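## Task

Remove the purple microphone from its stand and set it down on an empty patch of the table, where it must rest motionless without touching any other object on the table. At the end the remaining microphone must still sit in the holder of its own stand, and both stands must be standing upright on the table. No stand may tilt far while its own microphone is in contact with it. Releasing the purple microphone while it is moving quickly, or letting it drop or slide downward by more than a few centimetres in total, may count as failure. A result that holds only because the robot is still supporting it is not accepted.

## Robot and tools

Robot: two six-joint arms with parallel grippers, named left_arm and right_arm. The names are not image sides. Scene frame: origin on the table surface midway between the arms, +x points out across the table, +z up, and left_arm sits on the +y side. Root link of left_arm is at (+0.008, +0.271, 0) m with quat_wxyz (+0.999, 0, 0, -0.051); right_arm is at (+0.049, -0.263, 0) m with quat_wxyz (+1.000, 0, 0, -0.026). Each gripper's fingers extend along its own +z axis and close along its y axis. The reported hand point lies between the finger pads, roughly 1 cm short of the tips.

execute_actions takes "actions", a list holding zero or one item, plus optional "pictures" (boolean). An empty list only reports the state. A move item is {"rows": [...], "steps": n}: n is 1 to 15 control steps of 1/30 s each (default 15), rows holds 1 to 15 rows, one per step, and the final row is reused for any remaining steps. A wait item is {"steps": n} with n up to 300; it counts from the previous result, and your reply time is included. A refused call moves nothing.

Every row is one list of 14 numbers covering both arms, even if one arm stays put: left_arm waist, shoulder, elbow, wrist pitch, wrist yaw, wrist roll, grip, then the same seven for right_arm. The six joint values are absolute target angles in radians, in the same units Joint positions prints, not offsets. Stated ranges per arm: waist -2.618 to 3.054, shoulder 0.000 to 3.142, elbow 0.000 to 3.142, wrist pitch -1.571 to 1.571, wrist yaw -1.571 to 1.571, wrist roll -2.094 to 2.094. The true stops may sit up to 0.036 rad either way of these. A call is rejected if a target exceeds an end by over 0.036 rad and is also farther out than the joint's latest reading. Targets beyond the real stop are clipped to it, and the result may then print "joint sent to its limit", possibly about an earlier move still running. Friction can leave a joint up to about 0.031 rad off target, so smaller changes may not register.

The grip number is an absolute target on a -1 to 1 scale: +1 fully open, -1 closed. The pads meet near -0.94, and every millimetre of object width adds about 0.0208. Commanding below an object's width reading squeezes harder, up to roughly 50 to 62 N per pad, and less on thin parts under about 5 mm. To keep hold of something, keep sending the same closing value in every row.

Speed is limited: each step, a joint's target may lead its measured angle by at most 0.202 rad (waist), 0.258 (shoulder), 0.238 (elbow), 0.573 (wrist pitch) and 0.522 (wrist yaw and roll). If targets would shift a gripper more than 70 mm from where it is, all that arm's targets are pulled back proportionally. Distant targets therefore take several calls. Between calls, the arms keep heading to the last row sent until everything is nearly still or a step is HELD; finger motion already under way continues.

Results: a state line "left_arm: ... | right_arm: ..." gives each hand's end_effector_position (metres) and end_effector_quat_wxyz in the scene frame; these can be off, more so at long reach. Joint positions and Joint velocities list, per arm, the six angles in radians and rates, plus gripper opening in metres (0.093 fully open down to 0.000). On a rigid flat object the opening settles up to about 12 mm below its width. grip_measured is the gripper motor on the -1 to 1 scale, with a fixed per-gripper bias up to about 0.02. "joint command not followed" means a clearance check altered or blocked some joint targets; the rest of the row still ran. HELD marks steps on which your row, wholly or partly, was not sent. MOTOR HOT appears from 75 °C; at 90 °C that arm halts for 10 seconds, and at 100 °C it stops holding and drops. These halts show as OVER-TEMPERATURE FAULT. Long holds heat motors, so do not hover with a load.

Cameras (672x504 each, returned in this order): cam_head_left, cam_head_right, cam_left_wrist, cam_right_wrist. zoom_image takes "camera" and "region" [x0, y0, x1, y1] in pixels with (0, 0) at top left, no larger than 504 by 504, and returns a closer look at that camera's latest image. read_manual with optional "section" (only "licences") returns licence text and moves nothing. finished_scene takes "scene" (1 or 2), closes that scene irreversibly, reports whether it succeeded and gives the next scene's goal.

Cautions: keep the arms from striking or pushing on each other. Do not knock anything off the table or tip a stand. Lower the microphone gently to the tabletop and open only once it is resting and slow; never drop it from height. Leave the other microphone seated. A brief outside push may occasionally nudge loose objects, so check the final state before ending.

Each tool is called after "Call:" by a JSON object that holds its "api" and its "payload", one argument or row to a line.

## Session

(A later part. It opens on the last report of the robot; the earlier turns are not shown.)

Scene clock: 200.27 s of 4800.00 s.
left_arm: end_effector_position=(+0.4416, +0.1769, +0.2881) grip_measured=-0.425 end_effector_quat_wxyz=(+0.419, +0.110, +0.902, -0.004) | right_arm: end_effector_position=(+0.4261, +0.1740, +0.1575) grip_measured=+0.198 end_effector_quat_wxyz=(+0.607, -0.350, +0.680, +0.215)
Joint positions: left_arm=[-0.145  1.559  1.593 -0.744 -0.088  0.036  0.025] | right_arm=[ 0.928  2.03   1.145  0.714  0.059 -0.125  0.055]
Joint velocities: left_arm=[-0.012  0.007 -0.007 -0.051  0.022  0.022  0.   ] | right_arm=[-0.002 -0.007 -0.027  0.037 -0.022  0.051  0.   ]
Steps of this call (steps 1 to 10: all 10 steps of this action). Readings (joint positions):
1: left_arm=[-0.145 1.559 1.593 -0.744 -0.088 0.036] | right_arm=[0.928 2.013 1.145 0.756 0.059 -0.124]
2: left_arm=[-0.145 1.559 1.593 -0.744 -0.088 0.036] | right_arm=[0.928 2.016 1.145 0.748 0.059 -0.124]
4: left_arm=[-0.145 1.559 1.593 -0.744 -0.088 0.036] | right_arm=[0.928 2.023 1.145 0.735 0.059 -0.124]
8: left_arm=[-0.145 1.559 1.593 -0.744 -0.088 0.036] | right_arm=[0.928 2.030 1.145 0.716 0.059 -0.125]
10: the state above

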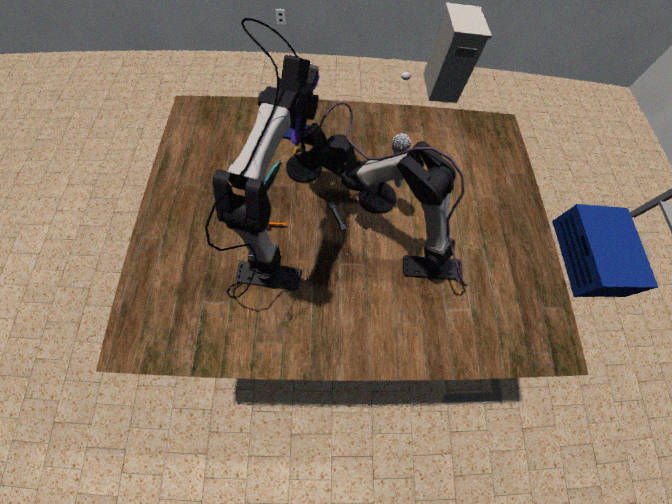

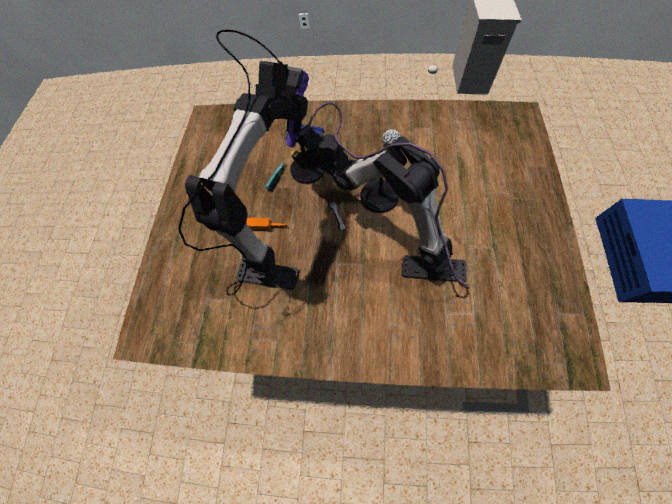

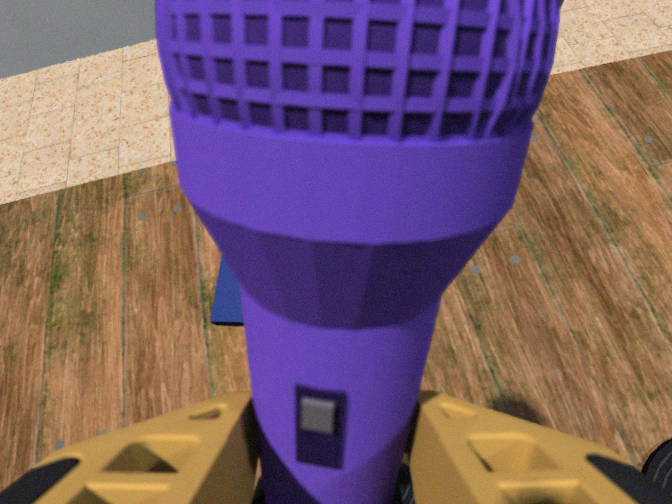

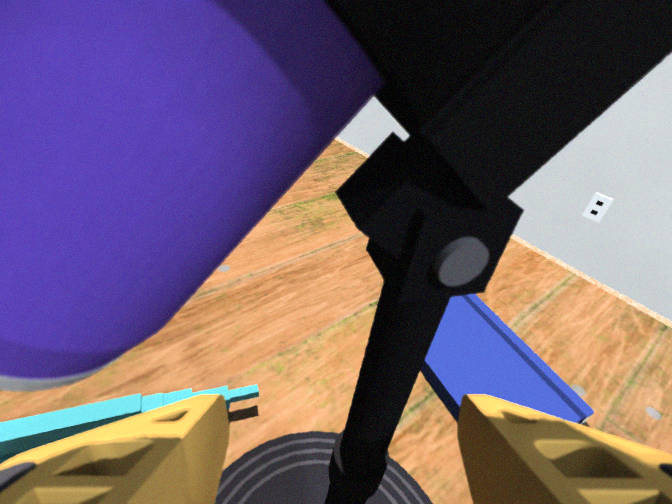

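Call:
{"api": "execute_actions", "payload": {
  "actions": [
    {"rows":[[-0.147,1.56,1.59,-0.745,-0.08,0.03,-0.9,0.929,2.03,1.146,0.714,0.06,-0.125,-1]],"steps":15}
  ]
}}

Call:
{"api": "execute_actions", "payload": {
  "actions": [
    {"rows":[[-0.147,1.5,1.63,-0.83,-0.08,0.03,-0.9,0.929,2.03,1.146,0.714,0.06,-0.125,-1],[-0.147,1.42,1.68,-0.95,-0.08,0.03,-0.9,0.929,2.03,1.146,0.714,0.06,-0.125,-1]],"steps":15}
  ]
}}

Scene clock: 203.17 s of 4800.00 s.
left_arm: end_effector_position=(+0.4419, +0.1781, +0.2882) grip_measured=-0.425 end_effector_quat_wxyz=(+0.419, +0.109, +0.901, -0.000) | right_arm: end_effector_position=(+0.4316, +0.1692, +0.1587) grip_measured=-0.940 end_effector_quat_wxyz=(+0.611, -0.337, +0.685, +0.212)
Joint positions: left_arm=[-0.145  1.559  1.593 -0.744 -0.095  0.038  0.025] | right_arm=[ 0.92   2.03   1.145  0.719  0.075 -0.111  0.   ]
Joint velocities: left_arm=[-0.002 -0.002  0.022 -0.022  0.037 -0.081  0.001] | right_arm=[-0.007  0.002 -0.007 -0.022 -0.022  0.022 -0.002]
Steps of this call (steps 1 to 15: the robot went on to your last target; steps 16 to 72: nothing new was sent; steps 73 to 87: all 15 steps of this action). Readings (joint positions):
73: left_arm=[-0.145 1.559 1.593 -0.743 -0.090 0.038] | right_arm=[0.928 2.030 1.145 0.714 0.059 -0.125]
74: left_arm=[-0.145 1.559 1.593 -0.742 -0.091 0.039] | right_arm=[0.928 2.030 1.145 0.714 0.059 -0.125]
76: left_arm=[-0.145 1.559 1.593 -0.746 -0.095 0.039] | right_arm=[0.922 2.030 1.145 0.718 0.075 -0.124]
80: left_arm=[-0.145 1.559 1.593 -0.744 -0.095 0.038] | right_arm=[0.920 2.030 1.145 0.719 0.075 -0.115]
87: the state above

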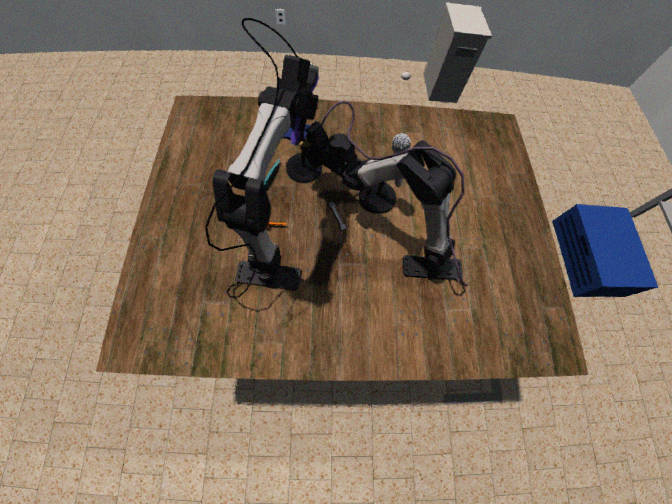

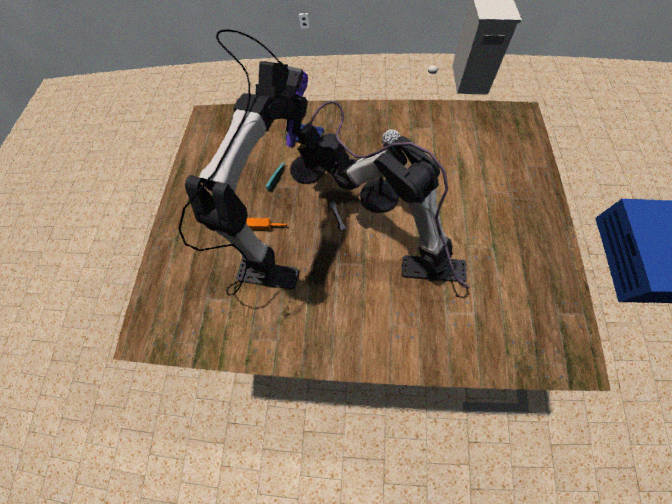

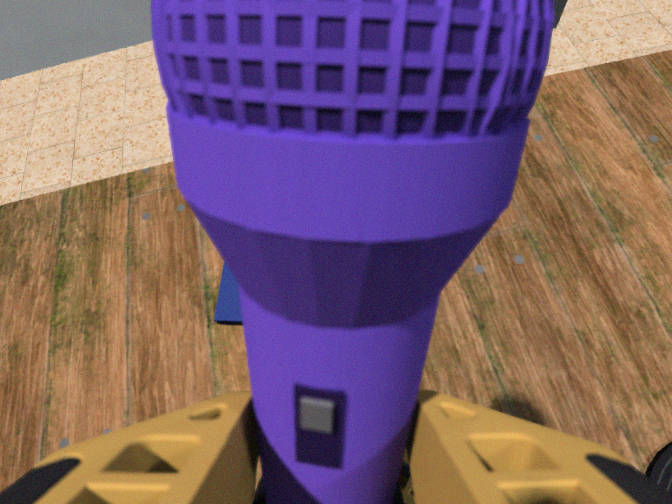

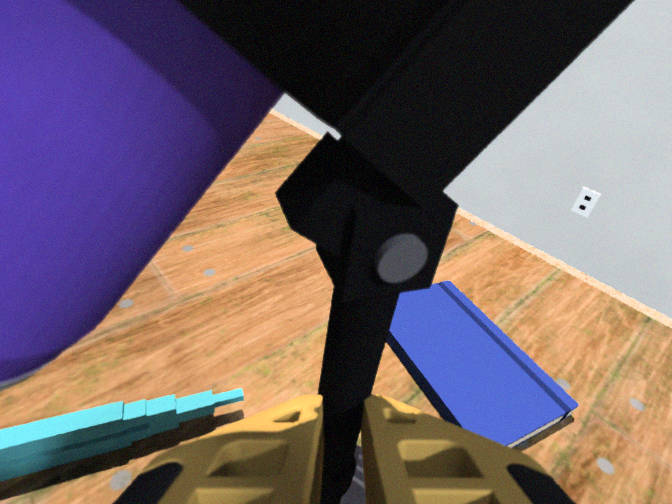

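Scene clock: 203.67 s of 4800.00 s.
left_arm: end_effector_position=(+0.3892, +0.1954, +0.3008) grip_measured=-0.425 end_effector_quat_wxyz=(+0.371, +0.107, +0.922, +0.010) | right_arm: end_effector_position=(+0.4222, +0.1776, +0.1628) grip_measured=-0.990 end_effector_quat_wxyz=(+0.610, -0.351, +0.674, +0.224)
Joint positions: left_arm=[-0.139  1.461  1.631 -0.986 -0.104  0.032  0.025] | right_arm=[ 0.935  2.025  1.145  0.725  0.05  -0.12   0.   ]
Joint velocities: left_arm=[ 0.012  0.002 -0.012 -0.081  0.037  0.037 -0.   ] | right_arm=[ 0.007 -0.002 -0.017  0.037 -0.007  0.081  0.   ]
Steps of this call (steps 1 to 15: all 15 steps of this action). Readings (joint positions):
1: left_arm=[-0.145 1.556 1.595 -0.749 -0.096 0.038] | right_arm=[0.920 2.030 1.145 0.719 0.075 -0.111]
2: left_arm=[-0.145 1.547 1.603 -0.772 -0.098 0.038] | right_arm=[0.922 2.030 1.145 0.720 0.070 -0.111]
4: left_arm=[-0.141 1.517 1.615 -0.844 -0.105 0.033] | right_arm=[0.930 2.026 1.145 0.723 0.057 -0.113]
8: left_arm=[-0.139 1.469 1.623 -0.947 -0.115 0.034] | right_arm=[0.943 2.024 1.145 0.728 0.041 -0.119]
15: the state above

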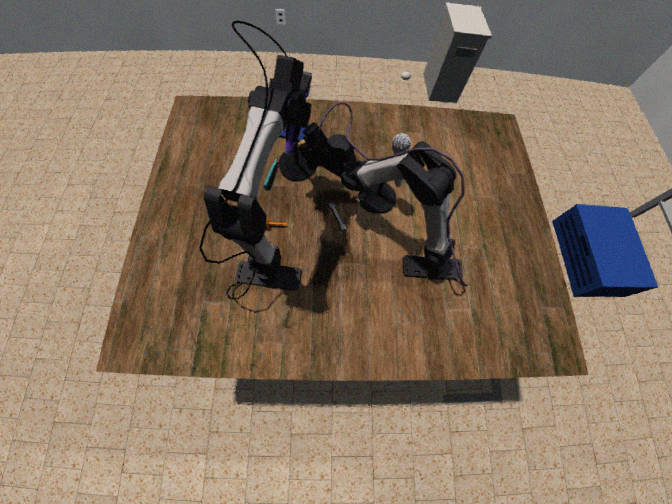

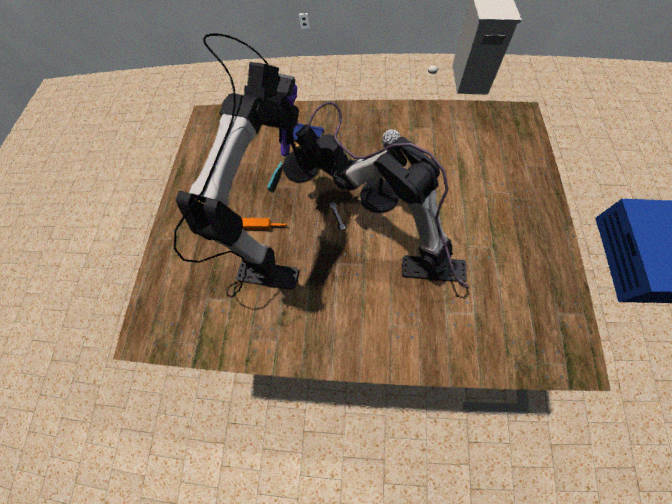

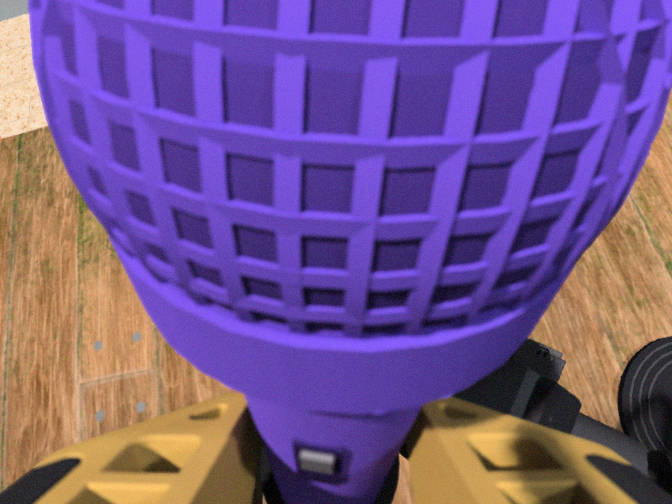

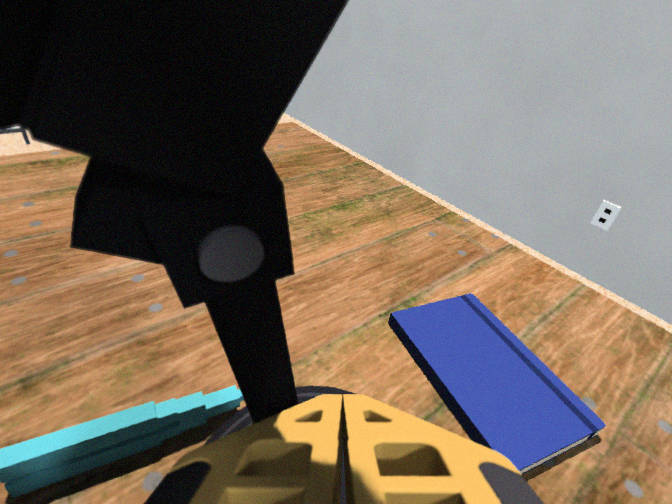

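Call:
{"api": "execute_actions", "payload": {
  "actions": [
    {"rows":[[-0.147,1.52,1.6,-0.85,-0.08,0.03,-0.9,0.929,2.03,1.146,0.714,0.06,-0.125,0.5],[-0.147,1.56,1.59,-0.745,-0.08,0.03,-0.9,0.929,2.03,1.146,0.714,0.06,-0.125,0.5]],"steps":15}
  ]
}}

Scene clock: 206.03 s of 4800.00 s.
left_arm: end_effector_position=(+0.4398, +0.1855, +0.2926) grip_measured=-0.425 end_effector_quat_wxyz=(+0.416, +0.102, +0.904, +0.011) | right_arm: end_effector_position=(+0.4293, +0.1712, +0.1621) grip_measured=+0.498 end_effector_quat_wxyz=(+0.613, -0.342, +0.679, +0.214)
Joint positions: left_arm=[-0.138  1.558  1.616 -0.777 -0.116  0.038  0.025] | right_arm=[ 0.924  2.025  1.145  0.722  0.069 -0.12   0.069]
Joint velocities: left_arm=[ 0.002 -0.012  0.002 -0.022 -0.081  0.022 -0.   ] | right_arm=[-0.022  0.002  0.022 -0.007 -0.081 -0.022 -0.   ]
Steps of this call (steps 1 to 15: the robot went on to your last target; steps 16 to 56: nothing new was sent; steps 57 to 71: all 15 steps of this action). Readings (joint positions):
57: left_arm=[-0.139 1.466 1.629 -0.981 -0.102 0.032] | right_arm=[0.935 2.025 1.145 0.725 0.051 -0.120]
58: left_arm=[-0.139 1.476 1.625 -0.955 -0.104 0.032] | right_arm=[0.935 2.025 1.145 0.725 0.058 -0.120]
60: left_arm=[-0.138 1.512 1.622 -0.883 -0.112 0.031] | right_arm=[0.925 2.025 1.145 0.722 0.070 -0.120]
64: left_arm=[-0.138 1.558 1.622 -0.788 -0.114 0.037] | right_arm=[0.924 2.025 1.145 0.722 0.069 -0.120]
71: the state above

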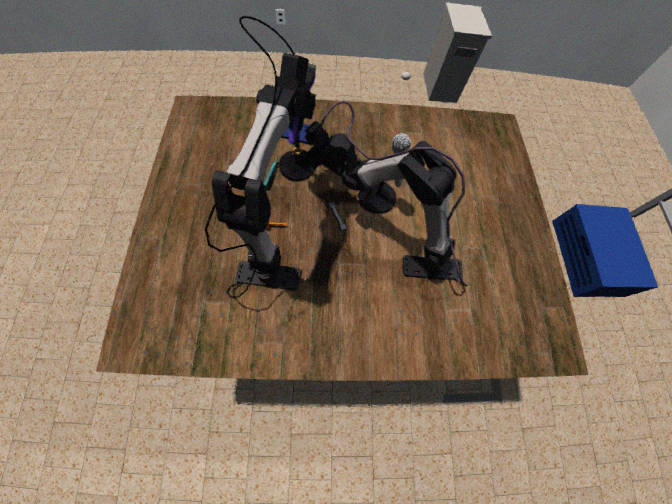

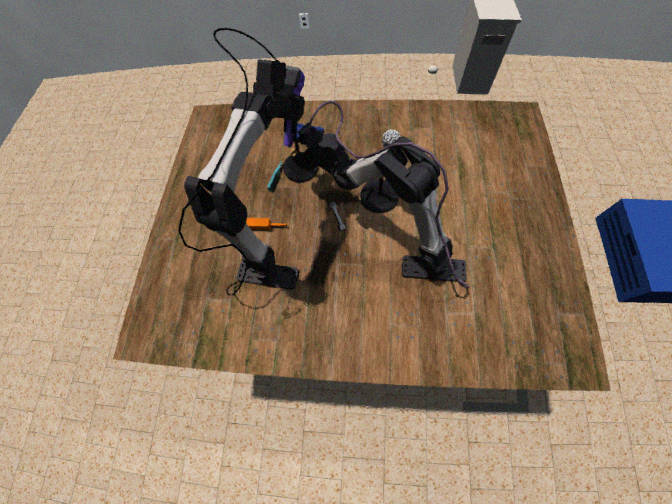

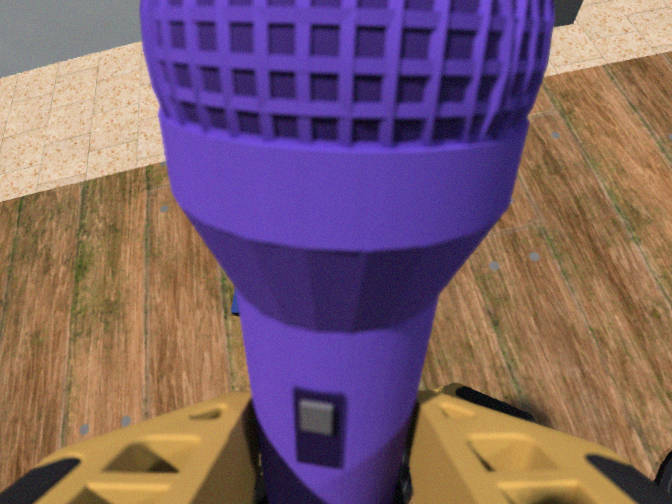

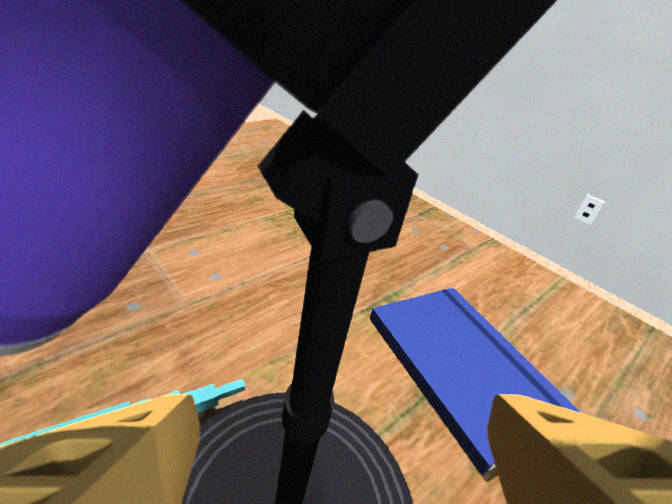

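Call:
{"api": "execute_actions", "payload": {
  "actions": [
    {"rows":[[-0.147,1.56,1.6,-0.77,-0.1,0.03,-0.9,0.94,2.12,1.26,0.7,0.06,-0.125,0.6],[-0.147,1.56,1.6,-0.77,-0.1,0.03,-0.9,0.94,2.12,1.26,0.7,0.06,-0.125,0.6],[-0.147,1.56,1.6,-0.77,-0.1,0.03,-0.9,0.94,2.12,1.26,0.7,0.06,-0.125,0.6],[-0.147,1.56,1.6,-0.77,-0.1,0.03,-0.9,0.95,2.23,1.39,0.68,0.06,-0.125,0.6]],"steps":15}
  ]
}}

Scene clock: 209.47 s of 4800.00 s.
left_arm: end_effector_position=(+0.4456, +0.2045, +0.2924) grip_measured=-0.425 end_effector_quat_wxyz=(+0.418, +0.086, +0.903, +0.047) | right_arm: end_effector_position=(+0.4504, +0.2168, +0.1639) grip_measured=+0.598 end_effector_quat_wxyz=(+0.633, -0.338, +0.656, +0.232)
Joint positions: left_arm=[-0.116  1.566  1.615 -0.765 -0.179  0.053  0.025] | right_arm=[ 0.944  2.201  1.366  0.745  0.064 -0.118  0.074]
Joint velocities: left_arm=[-0.007  0.007  0.007  0.022 -0.022  0.007  0.001] | right_arm=[ 0.007 -0.007 -0.007  0.022  0.037  0.007  0.001]
Steps of this call (steps 1 to 15: the robot went on to your last target; steps 16 to 88: nothing new was sent; steps 89 to 103: all 15 steps of this action). Readings (joint positions):
89: left_arm=[-0.138 1.558 1.616 -0.777 -0.119 0.038] | right_arm=[0.925 2.037 1.162 0.718 0.069 -0.120]
90: left_arm=[-0.138 1.558 1.616 -0.777 -0.121 0.038] | right_arm=[0.926 2.061 1.196 0.718 0.069 -0.120]
92: left_arm=[-0.138 1.558 1.616 -0.777 -0.127 0.040] | right_arm=[0.931 2.111 1.260 0.715 0.068 -0.120]
96: left_arm=[-0.116 1.566 1.615 -0.766 -0.176 0.052] | right_arm=[0.944 2.199 1.365 0.744 0.064 -0.118]
103: the state above

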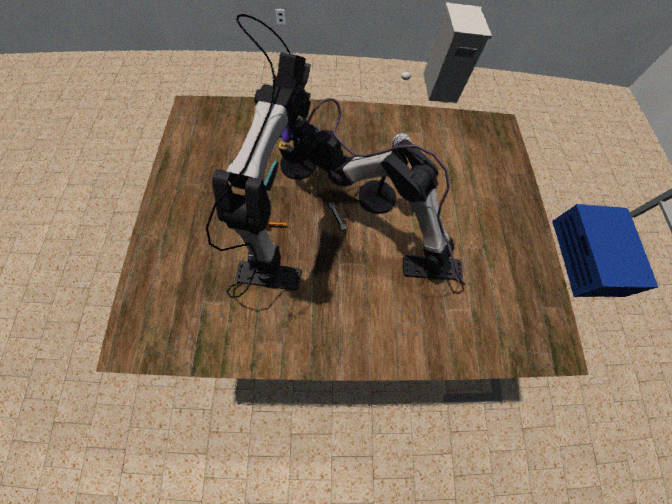

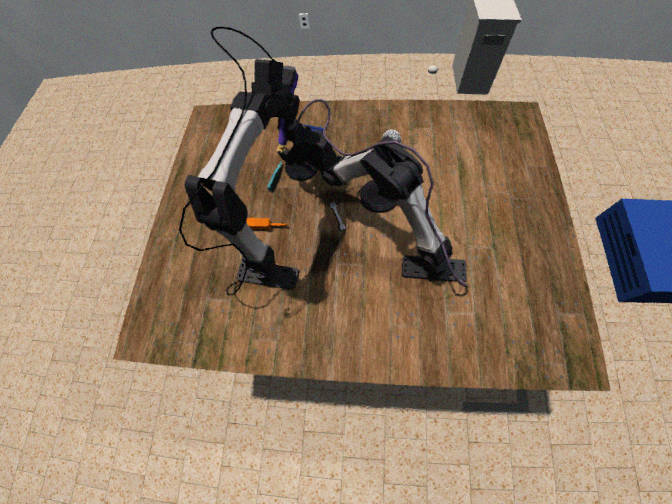

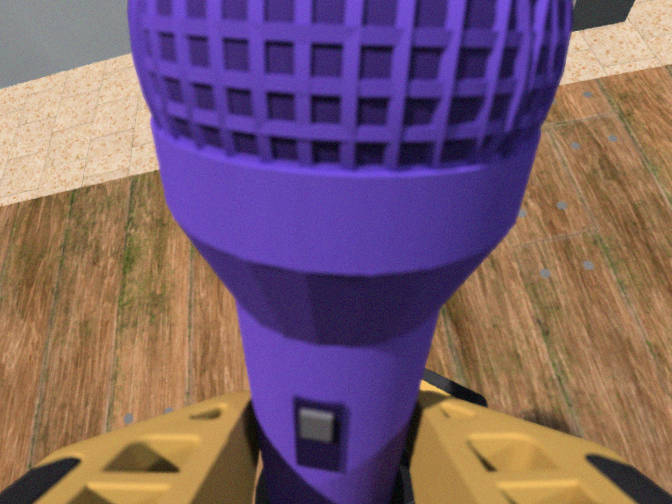

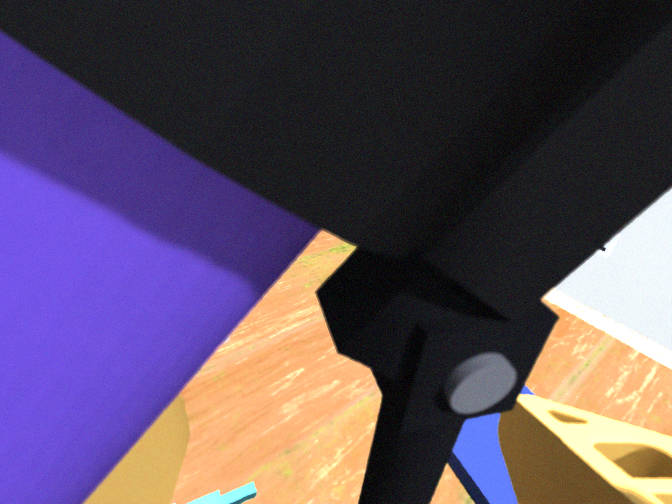

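Call:
{"api": "execute_actions", "payload": {
  "actions": [
    {"rows":[[-0.13,1.56,1.6,-0.77,-0.15,0.04,-0.9,0.944,2.2,1.35,0.68,0.06,-0.12,-1]],"steps":15}
  ]
}}

Scene clock: 211.33 s of 4800.00 s.
left_arm: end_effector_position=(+0.4449, +0.2065, +0.2915) grip_measured=-0.425 end_effector_quat_wxyz=(+0.416, +0.084, +0.904, +0.052) | right_arm: end_effector_position=(+0.4557, +0.2121, +0.1652) grip_measured=-0.855 end_effector_quat_wxyz=(+0.630, -0.315, +0.667, +0.244)
Joint positions: left_arm=[-0.116  1.566  1.615 -0.771 -0.19   0.053  0.025] | right_arm=[ 0.935  2.199  1.366  0.745  0.072 -0.066  0.004]
Joint velocities: left_arm=[-0.007 -0.012 -0.017 -0.066 -0.022 -0.022  0.   ] | right_arm=[-0.012 -0.007  0.007  0.095 -0.066 -0.081 -0.001]
Steps of this call (steps 1 to 15: the robot went on to your last target; steps 16 to 41: nothing new was sent; steps 42 to 56: all 15 steps of this action). Readings (joint positions):
42: left_arm=[-0.116 1.566 1.615 -0.765 -0.182 0.053] | right_arm=[0.944 2.201 1.366 0.745 0.064 -0.118]
43: left_arm=[-0.116 1.566 1.615 -0.765 -0.183 0.053] | right_arm=[0.944 2.201 1.366 0.745 0.064 -0.118]
45: left_arm=[-0.116 1.566 1.615 -0.766 -0.185 0.053] | right_arm=[0.944 2.201 1.366 0.746 0.073 -0.118]
49: left_arm=[-0.116 1.566 1.615 -0.771 -0.190 0.053] | right_arm=[0.935 2.199 1.366 0.746 0.073 -0.076]
56: the state above

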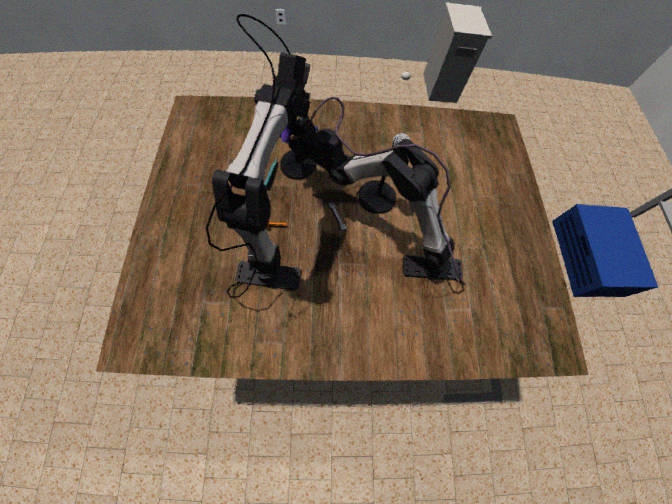

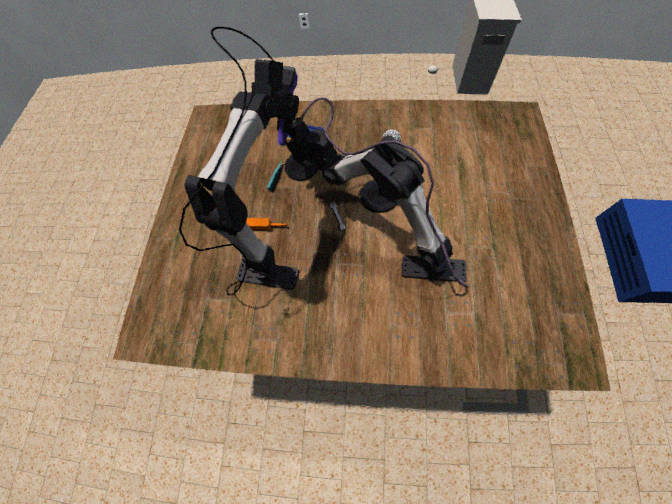

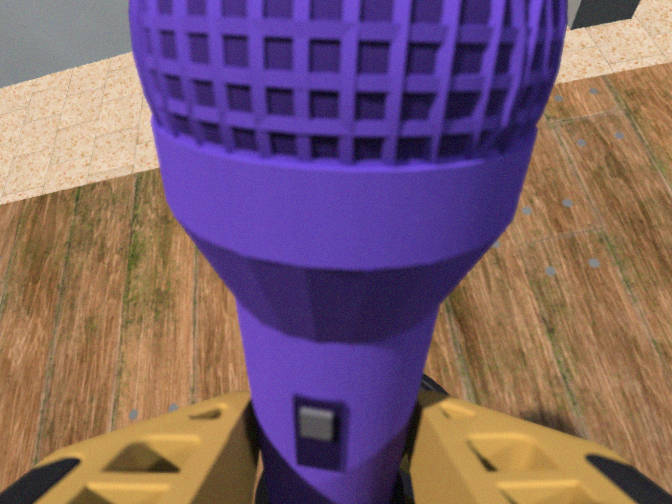

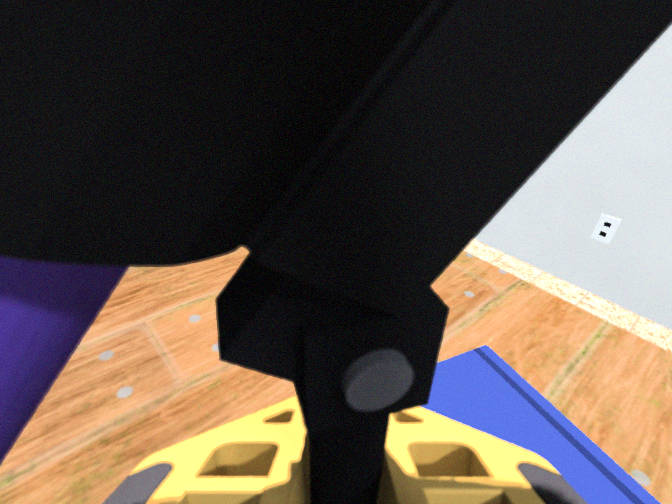

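Gripped. Pull back, with right biased toward +x (waist lower).

Call:
{"api": "execute_actions", "payload": {
  "actions": [
    {"rows":[[-0.12,1.5,1.64,-0.85,-0.18,0.05,-0.9,0.9,2.21,1.366,0.72,0.0,-0.07,-1],[-0.12,1.42,1.69,-0.96,-0.18,0.05,-0.9,0.86,2.21,1.366,0.72,-0.05,-0.07,-1]],"steps":15}
  ]
}}

Scene clock: 213.23 s of 4800.00 s.
left_arm: end_effector_position=(+0.4089, +0.2185, +0.3031) grip_measured=-0.425 end_effector_quat_wxyz=(+0.390, +0.078, +0.916, +0.060) | right_arm: end_effector_position=(+0.4408, +0.2244, +0.1728) grip_measured=-0.855 end_effector_quat_wxyz=(+0.624, -0.381, +0.619, +0.289)
Joint positions: left_arm=[-0.111  1.491  1.635 -0.925 -0.201  0.041  0.025] | right_arm=[ 0.912  2.199  1.366  0.777 -0.125 -0.125  0.004]
Joint velocities: left_arm=[ 0.012 -0.002 -0.007 -0.066  0.022 -0.022  0.   ] | right_arm=[ 0.022 -0.002 -0.002 -0.051 -0.066 -0.066 -0.001]
Steps of this call (steps 1 to 15: the robot went on to your last target; steps 16 to 42: nothing new was sent; steps 43 to 57: all 15 steps of this action). Readings (joint positions):
43: left_arm=[-0.116 1.561 1.615 -0.775 -0.192 0.054] | right_arm=[0.931 2.199 1.366 0.747 0.062 -0.059]
44: left_arm=[-0.116 1.551 1.620 -0.794 -0.195 0.052] | right_arm=[0.923 2.199 1.366 0.749 0.033 -0.055]
46: left_arm=[-0.114 1.523 1.627 -0.848 -0.194 0.047] | right_arm=[0.914 2.199 1.366 0.761 -0.030 -0.074]
50: left_arm=[-0.114 1.492 1.634 -0.905 -0.196 0.047] | right_arm=[0.912 2.199 1.366 0.786 -0.094 -0.118]
57: the state above

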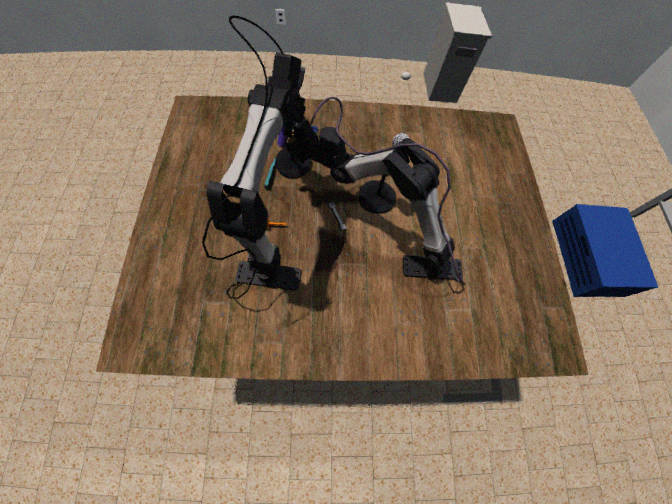

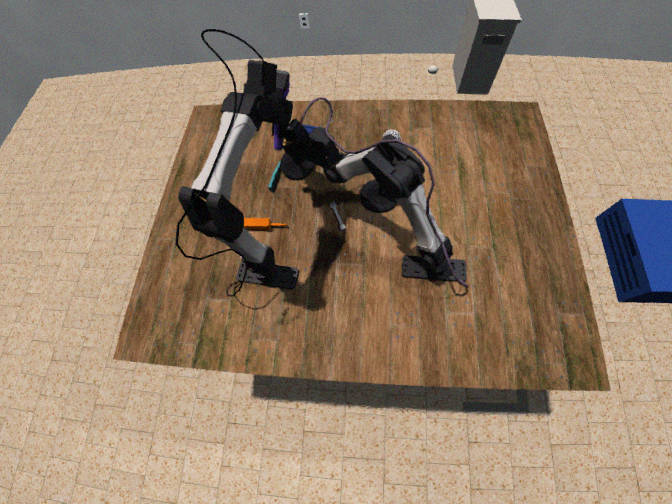

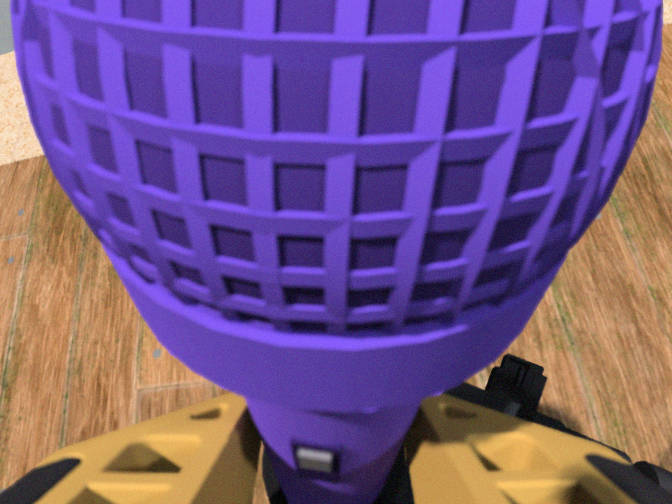

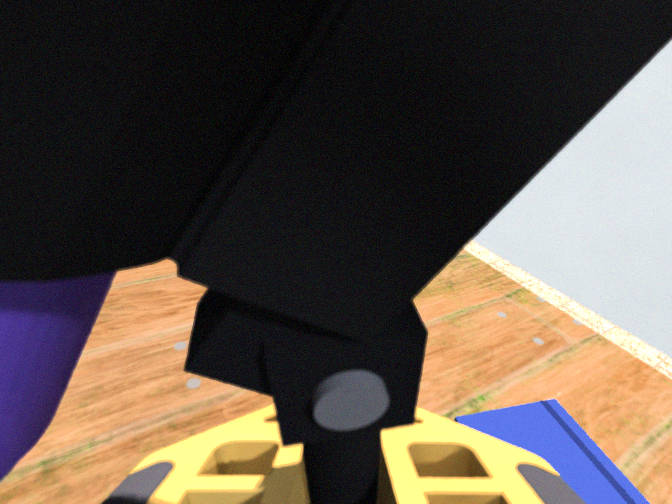

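Call:
{"api": "execute_actions", "payload": {
  "actions": [
    {"rows":[[-0.12,1.42,1.69,-0.98,-0.18,0.05,-0.9,0.89,2.2,1.366,0.76,0.12,-0.07,-1]],"steps":15}
  ]
}}

Scene clock: 216.40 s of 4800.00 s.
left_arm: end_effector_position=(+0.4089, +0.2196, +0.3047) grip_measured=-0.426 end_effector_quat_wxyz=(+0.390, +0.078, +0.915, +0.061) | right_arm: end_effector_position=(+0.4463, +0.2213, +0.1750) grip_measured=-0.855 end_effector_quat_wxyz=(+0.641, -0.353, +0.631, +0.258)
Joint positions: left_arm=[-0.109  1.491  1.64  -0.928 -0.203  0.045  0.025] | right_arm=[ 0.933  2.199  1.366  0.786 -0.012 -0.129  0.004]
Joint velocities: left_arm=[-0.017 -0.002  0.012 -0.007 -0.022  0.007  0.   ] | right_arm=[ 0.002  0.007  0.002 -0.037 -0.066 -0.037 -0.001]
Steps of this call (steps 1 to 15: the robot went on to your last target; steps 16 to 80: nothing new was sent; steps 81 to 95: all 15 steps of this action). Readings (joint positions):
81: left_arm=[-0.111 1.491 1.635 -0.927 -0.203 0.038] | right_arm=[0.915 2.199 1.366 0.777 -0.113 -0.126]
82: left_arm=[-0.110 1.491 1.635 -0.927 -0.204 0.038] | right_arm=[0.920 2.199 1.366 0.780 -0.087 -0.127]
84: left_arm=[-0.109 1.491 1.637 -0.928 -0.204 0.038] | right_arm=[0.927 2.199 1.366 0.780 -0.052 -0.127]
88: left_arm=[-0.109 1.491 1.639 -0.928 -0.204 0.042] | right_arm=[0.931 2.199 1.366 0.785 -0.023 -0.128]
95: the state above

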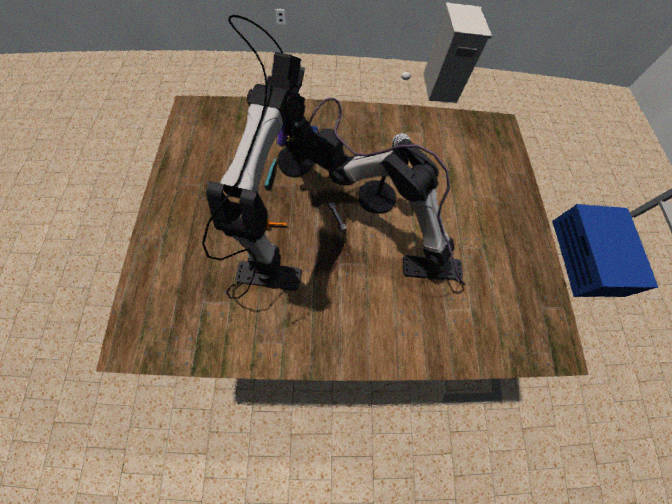

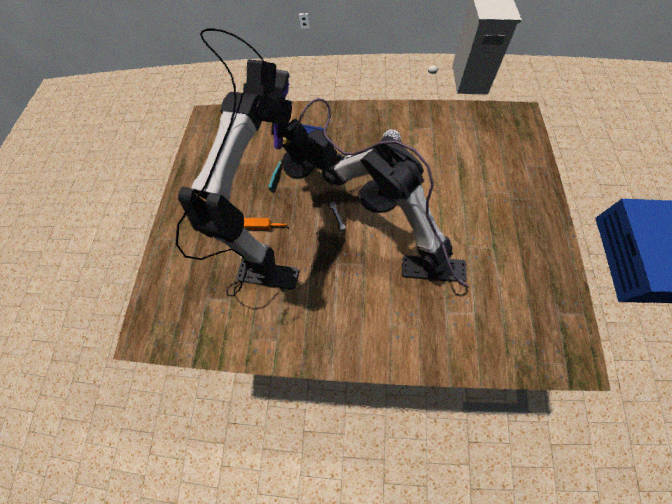

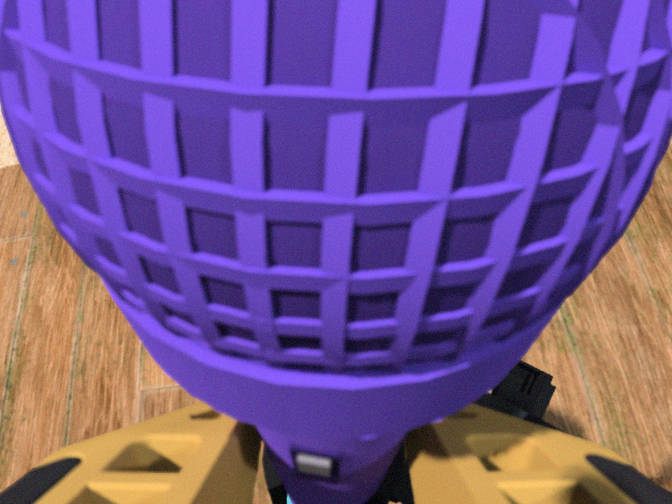

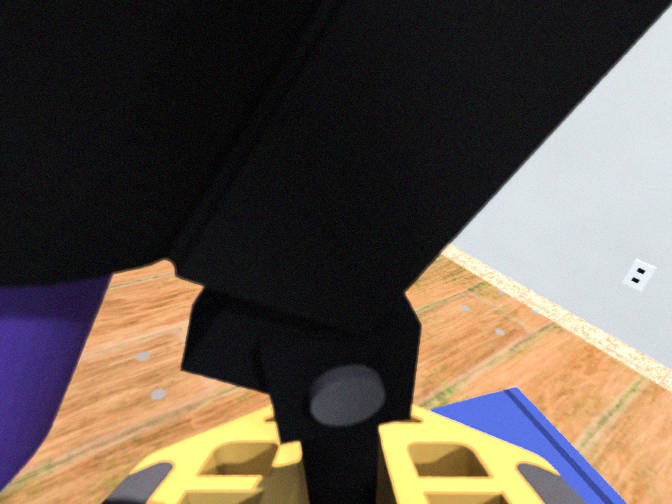

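Call:
{"api": "execute_actions", "payload": {
  "actions": [
    {"rows":[[-0.11,1.36,1.64,-0.93,-0.2,0.045,-0.9,0.9,2.2,1.366,0.78,0.22,-0.12,-1]],"steps":15}
  ]
}}

Scene clock: 218.00 s of 4800.00 s.
left_arm: end_effector_position=(+0.3990, +0.2215, +0.3156) grip_measured=-0.426 end_effector_quat_wxyz=(+0.404, +0.080, +0.909, +0.058) | right_arm: end_effector_position=(+0.4483, +0.2195, +0.1864) grip_measured=-0.854 end_effector_quat_wxyz=(+0.671, -0.341, +0.619, +0.223)
Joint positions: left_arm=[-0.106  1.444  1.623 -0.927 -0.194  0.054  0.025] | right_arm=[ 0.952  2.199  1.366  0.833  0.075 -0.182  0.004]
Joint velocities: left_arm=[ 0.002 -0.007 -0.017  0.051 -0.007 -0.051 -0.001] | right_arm=[-0.007  0.022  0.007  0.007  0.081  0.007 -0.   ]
Steps of this call (steps 1 to 15: the robot went on to your last target; steps 16 to 33: nothing new was sent; steps 34 to 48: all 15 steps of this action). Readings (joint positions):
34: left_arm=[-0.108 1.486 1.637 -0.924 -0.202 0.045] | right_arm=[0.935 2.199 1.366 0.788 0.001 -0.133]
35: left_arm=[-0.107 1.478 1.630 -0.921 -0.202 0.045] | right_arm=[0.939 2.199 1.366 0.792 0.018 -0.142]
37: left_arm=[-0.106 1.460 1.623 -0.922 -0.201 0.045] | right_arm=[0.946 2.199 1.366 0.806 0.044 -0.159]
41: left_arm=[-0.106 1.444 1.623 -0.926 -0.195 0.051] | right_arm=[0.952 2.199 1.366 0.832 0.066 -0.175]
48: the state above

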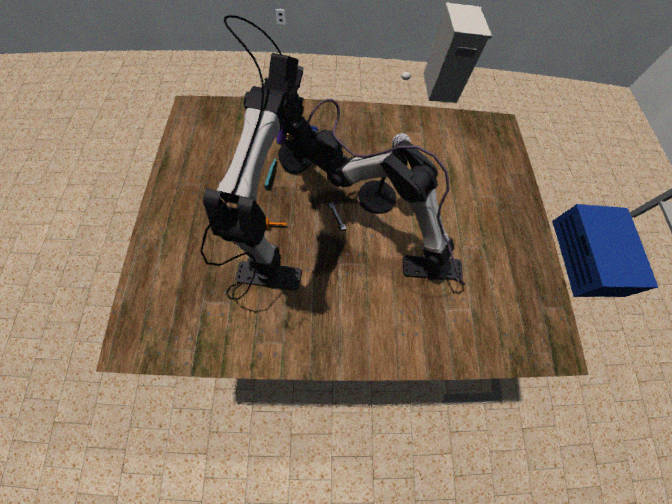

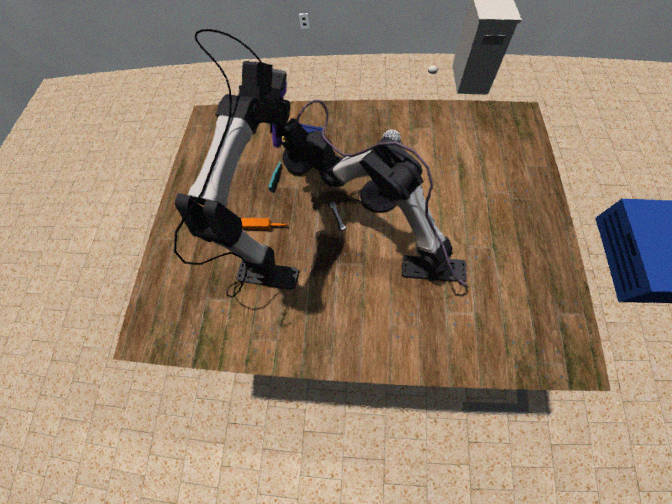

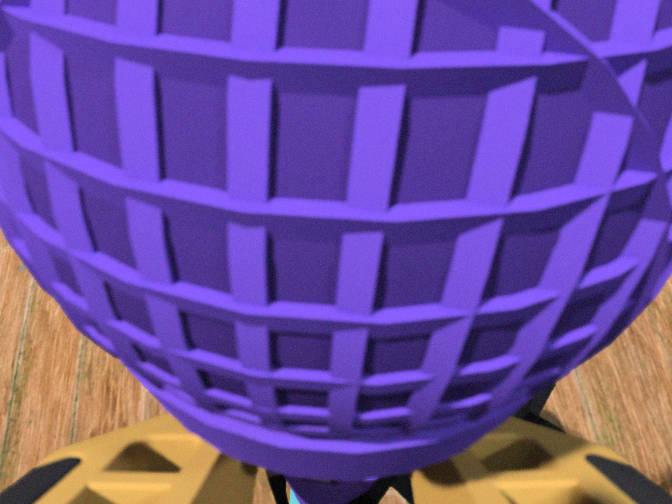

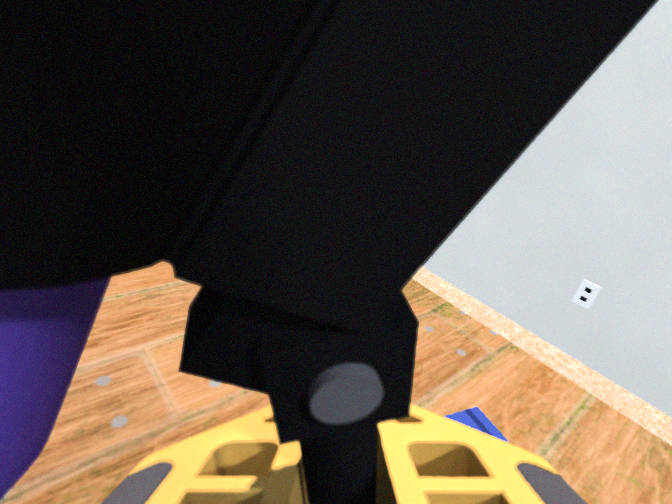

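Call:
{"api": "execute_actions", "payload": {
  "actions": [
    {"rows":[[-0.11,1.33,1.63,-0.93,-0.2,0.05,-0.9,0.93,2.27,1.366,0.72,0.2,-0.15,-1]],"steps":15}
  ]
}}

Scene clock: 220.00 s of 4800.00 s.
left_arm: end_effector_position=(+0.3897, +0.2292, +0.3057) grip_measured=-0.426 end_effector_quat_wxyz=(+0.385, +0.078, +0.917, +0.070) | right_arm: end_effector_position=(+0.4390, +0.2297, +0.1732) grip_measured=-0.854 end_effector_quat_wxyz=(+0.667, -0.349, +0.618, +0.227)
Joint positions: left_arm=[-0.098  1.428  1.597 -0.958 -0.21   0.057  0.025] | right_arm=[ 0.975  2.23   1.366  0.857  0.081 -0.186  0.004]
Joint velocities: left_arm=[-0.017 -0.017 -0.007  0.022  0.007  0.007  0.001] | right_arm=[-0.002  0.007 -0.017  0.095  0.081  0.095  0.001]
Steps of this call (steps 1 to 15: the robot went on to your last target; steps 16 to 45: nothing new was sent; steps 46 to 60: all 15 steps of this action). Readings (joint positions):
46: left_arm=[-0.106 1.441 1.621 -0.926 -0.194 0.055] | right_arm=[0.955 2.203 1.366 0.833 0.077 -0.184]
47: left_arm=[-0.106 1.437 1.615 -0.929 -0.197 0.056] | right_arm=[0.957 2.208 1.366 0.841 0.080 -0.189]
49: left_arm=[-0.103 1.431 1.604 -0.940 -0.203 0.057] | right_arm=[0.964 2.219 1.366 0.852 0.080 -0.192]
53: left_arm=[-0.098 1.429 1.597 -0.958 -0.210 0.057] | right_arm=[0.975 2.230 1.366 0.855 0.081 -0.185]
60: the state above

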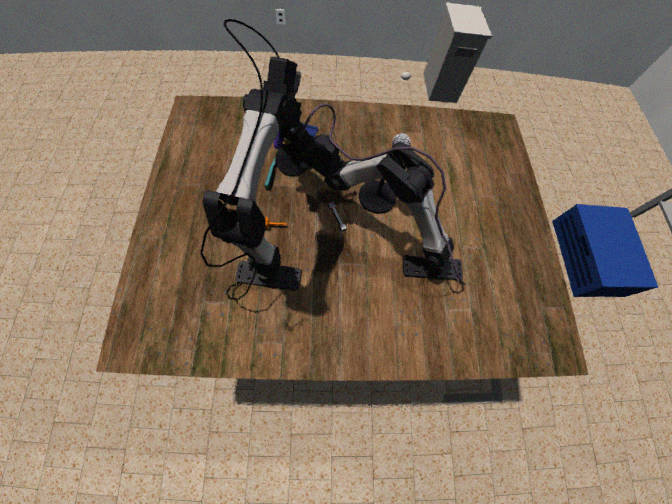

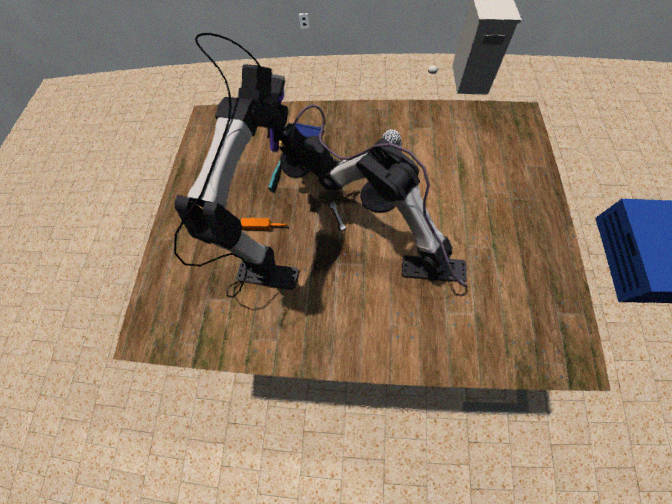

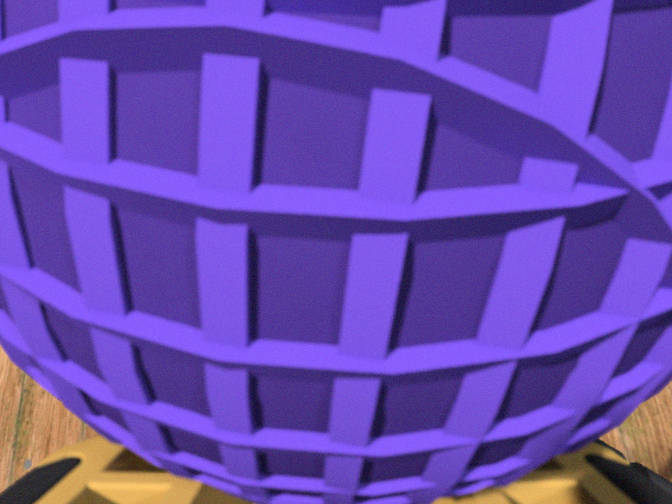

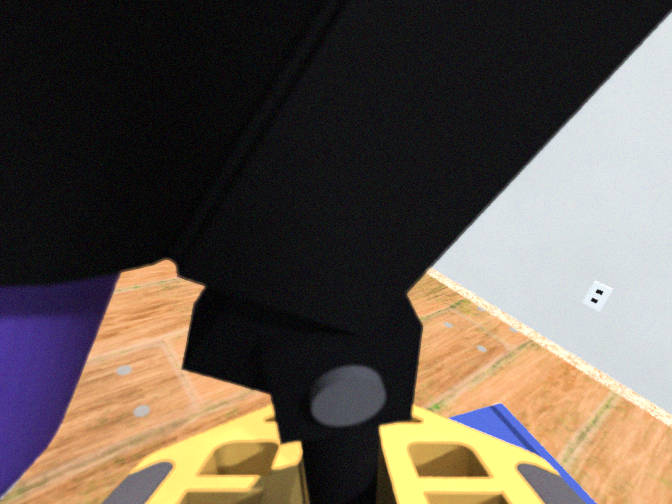

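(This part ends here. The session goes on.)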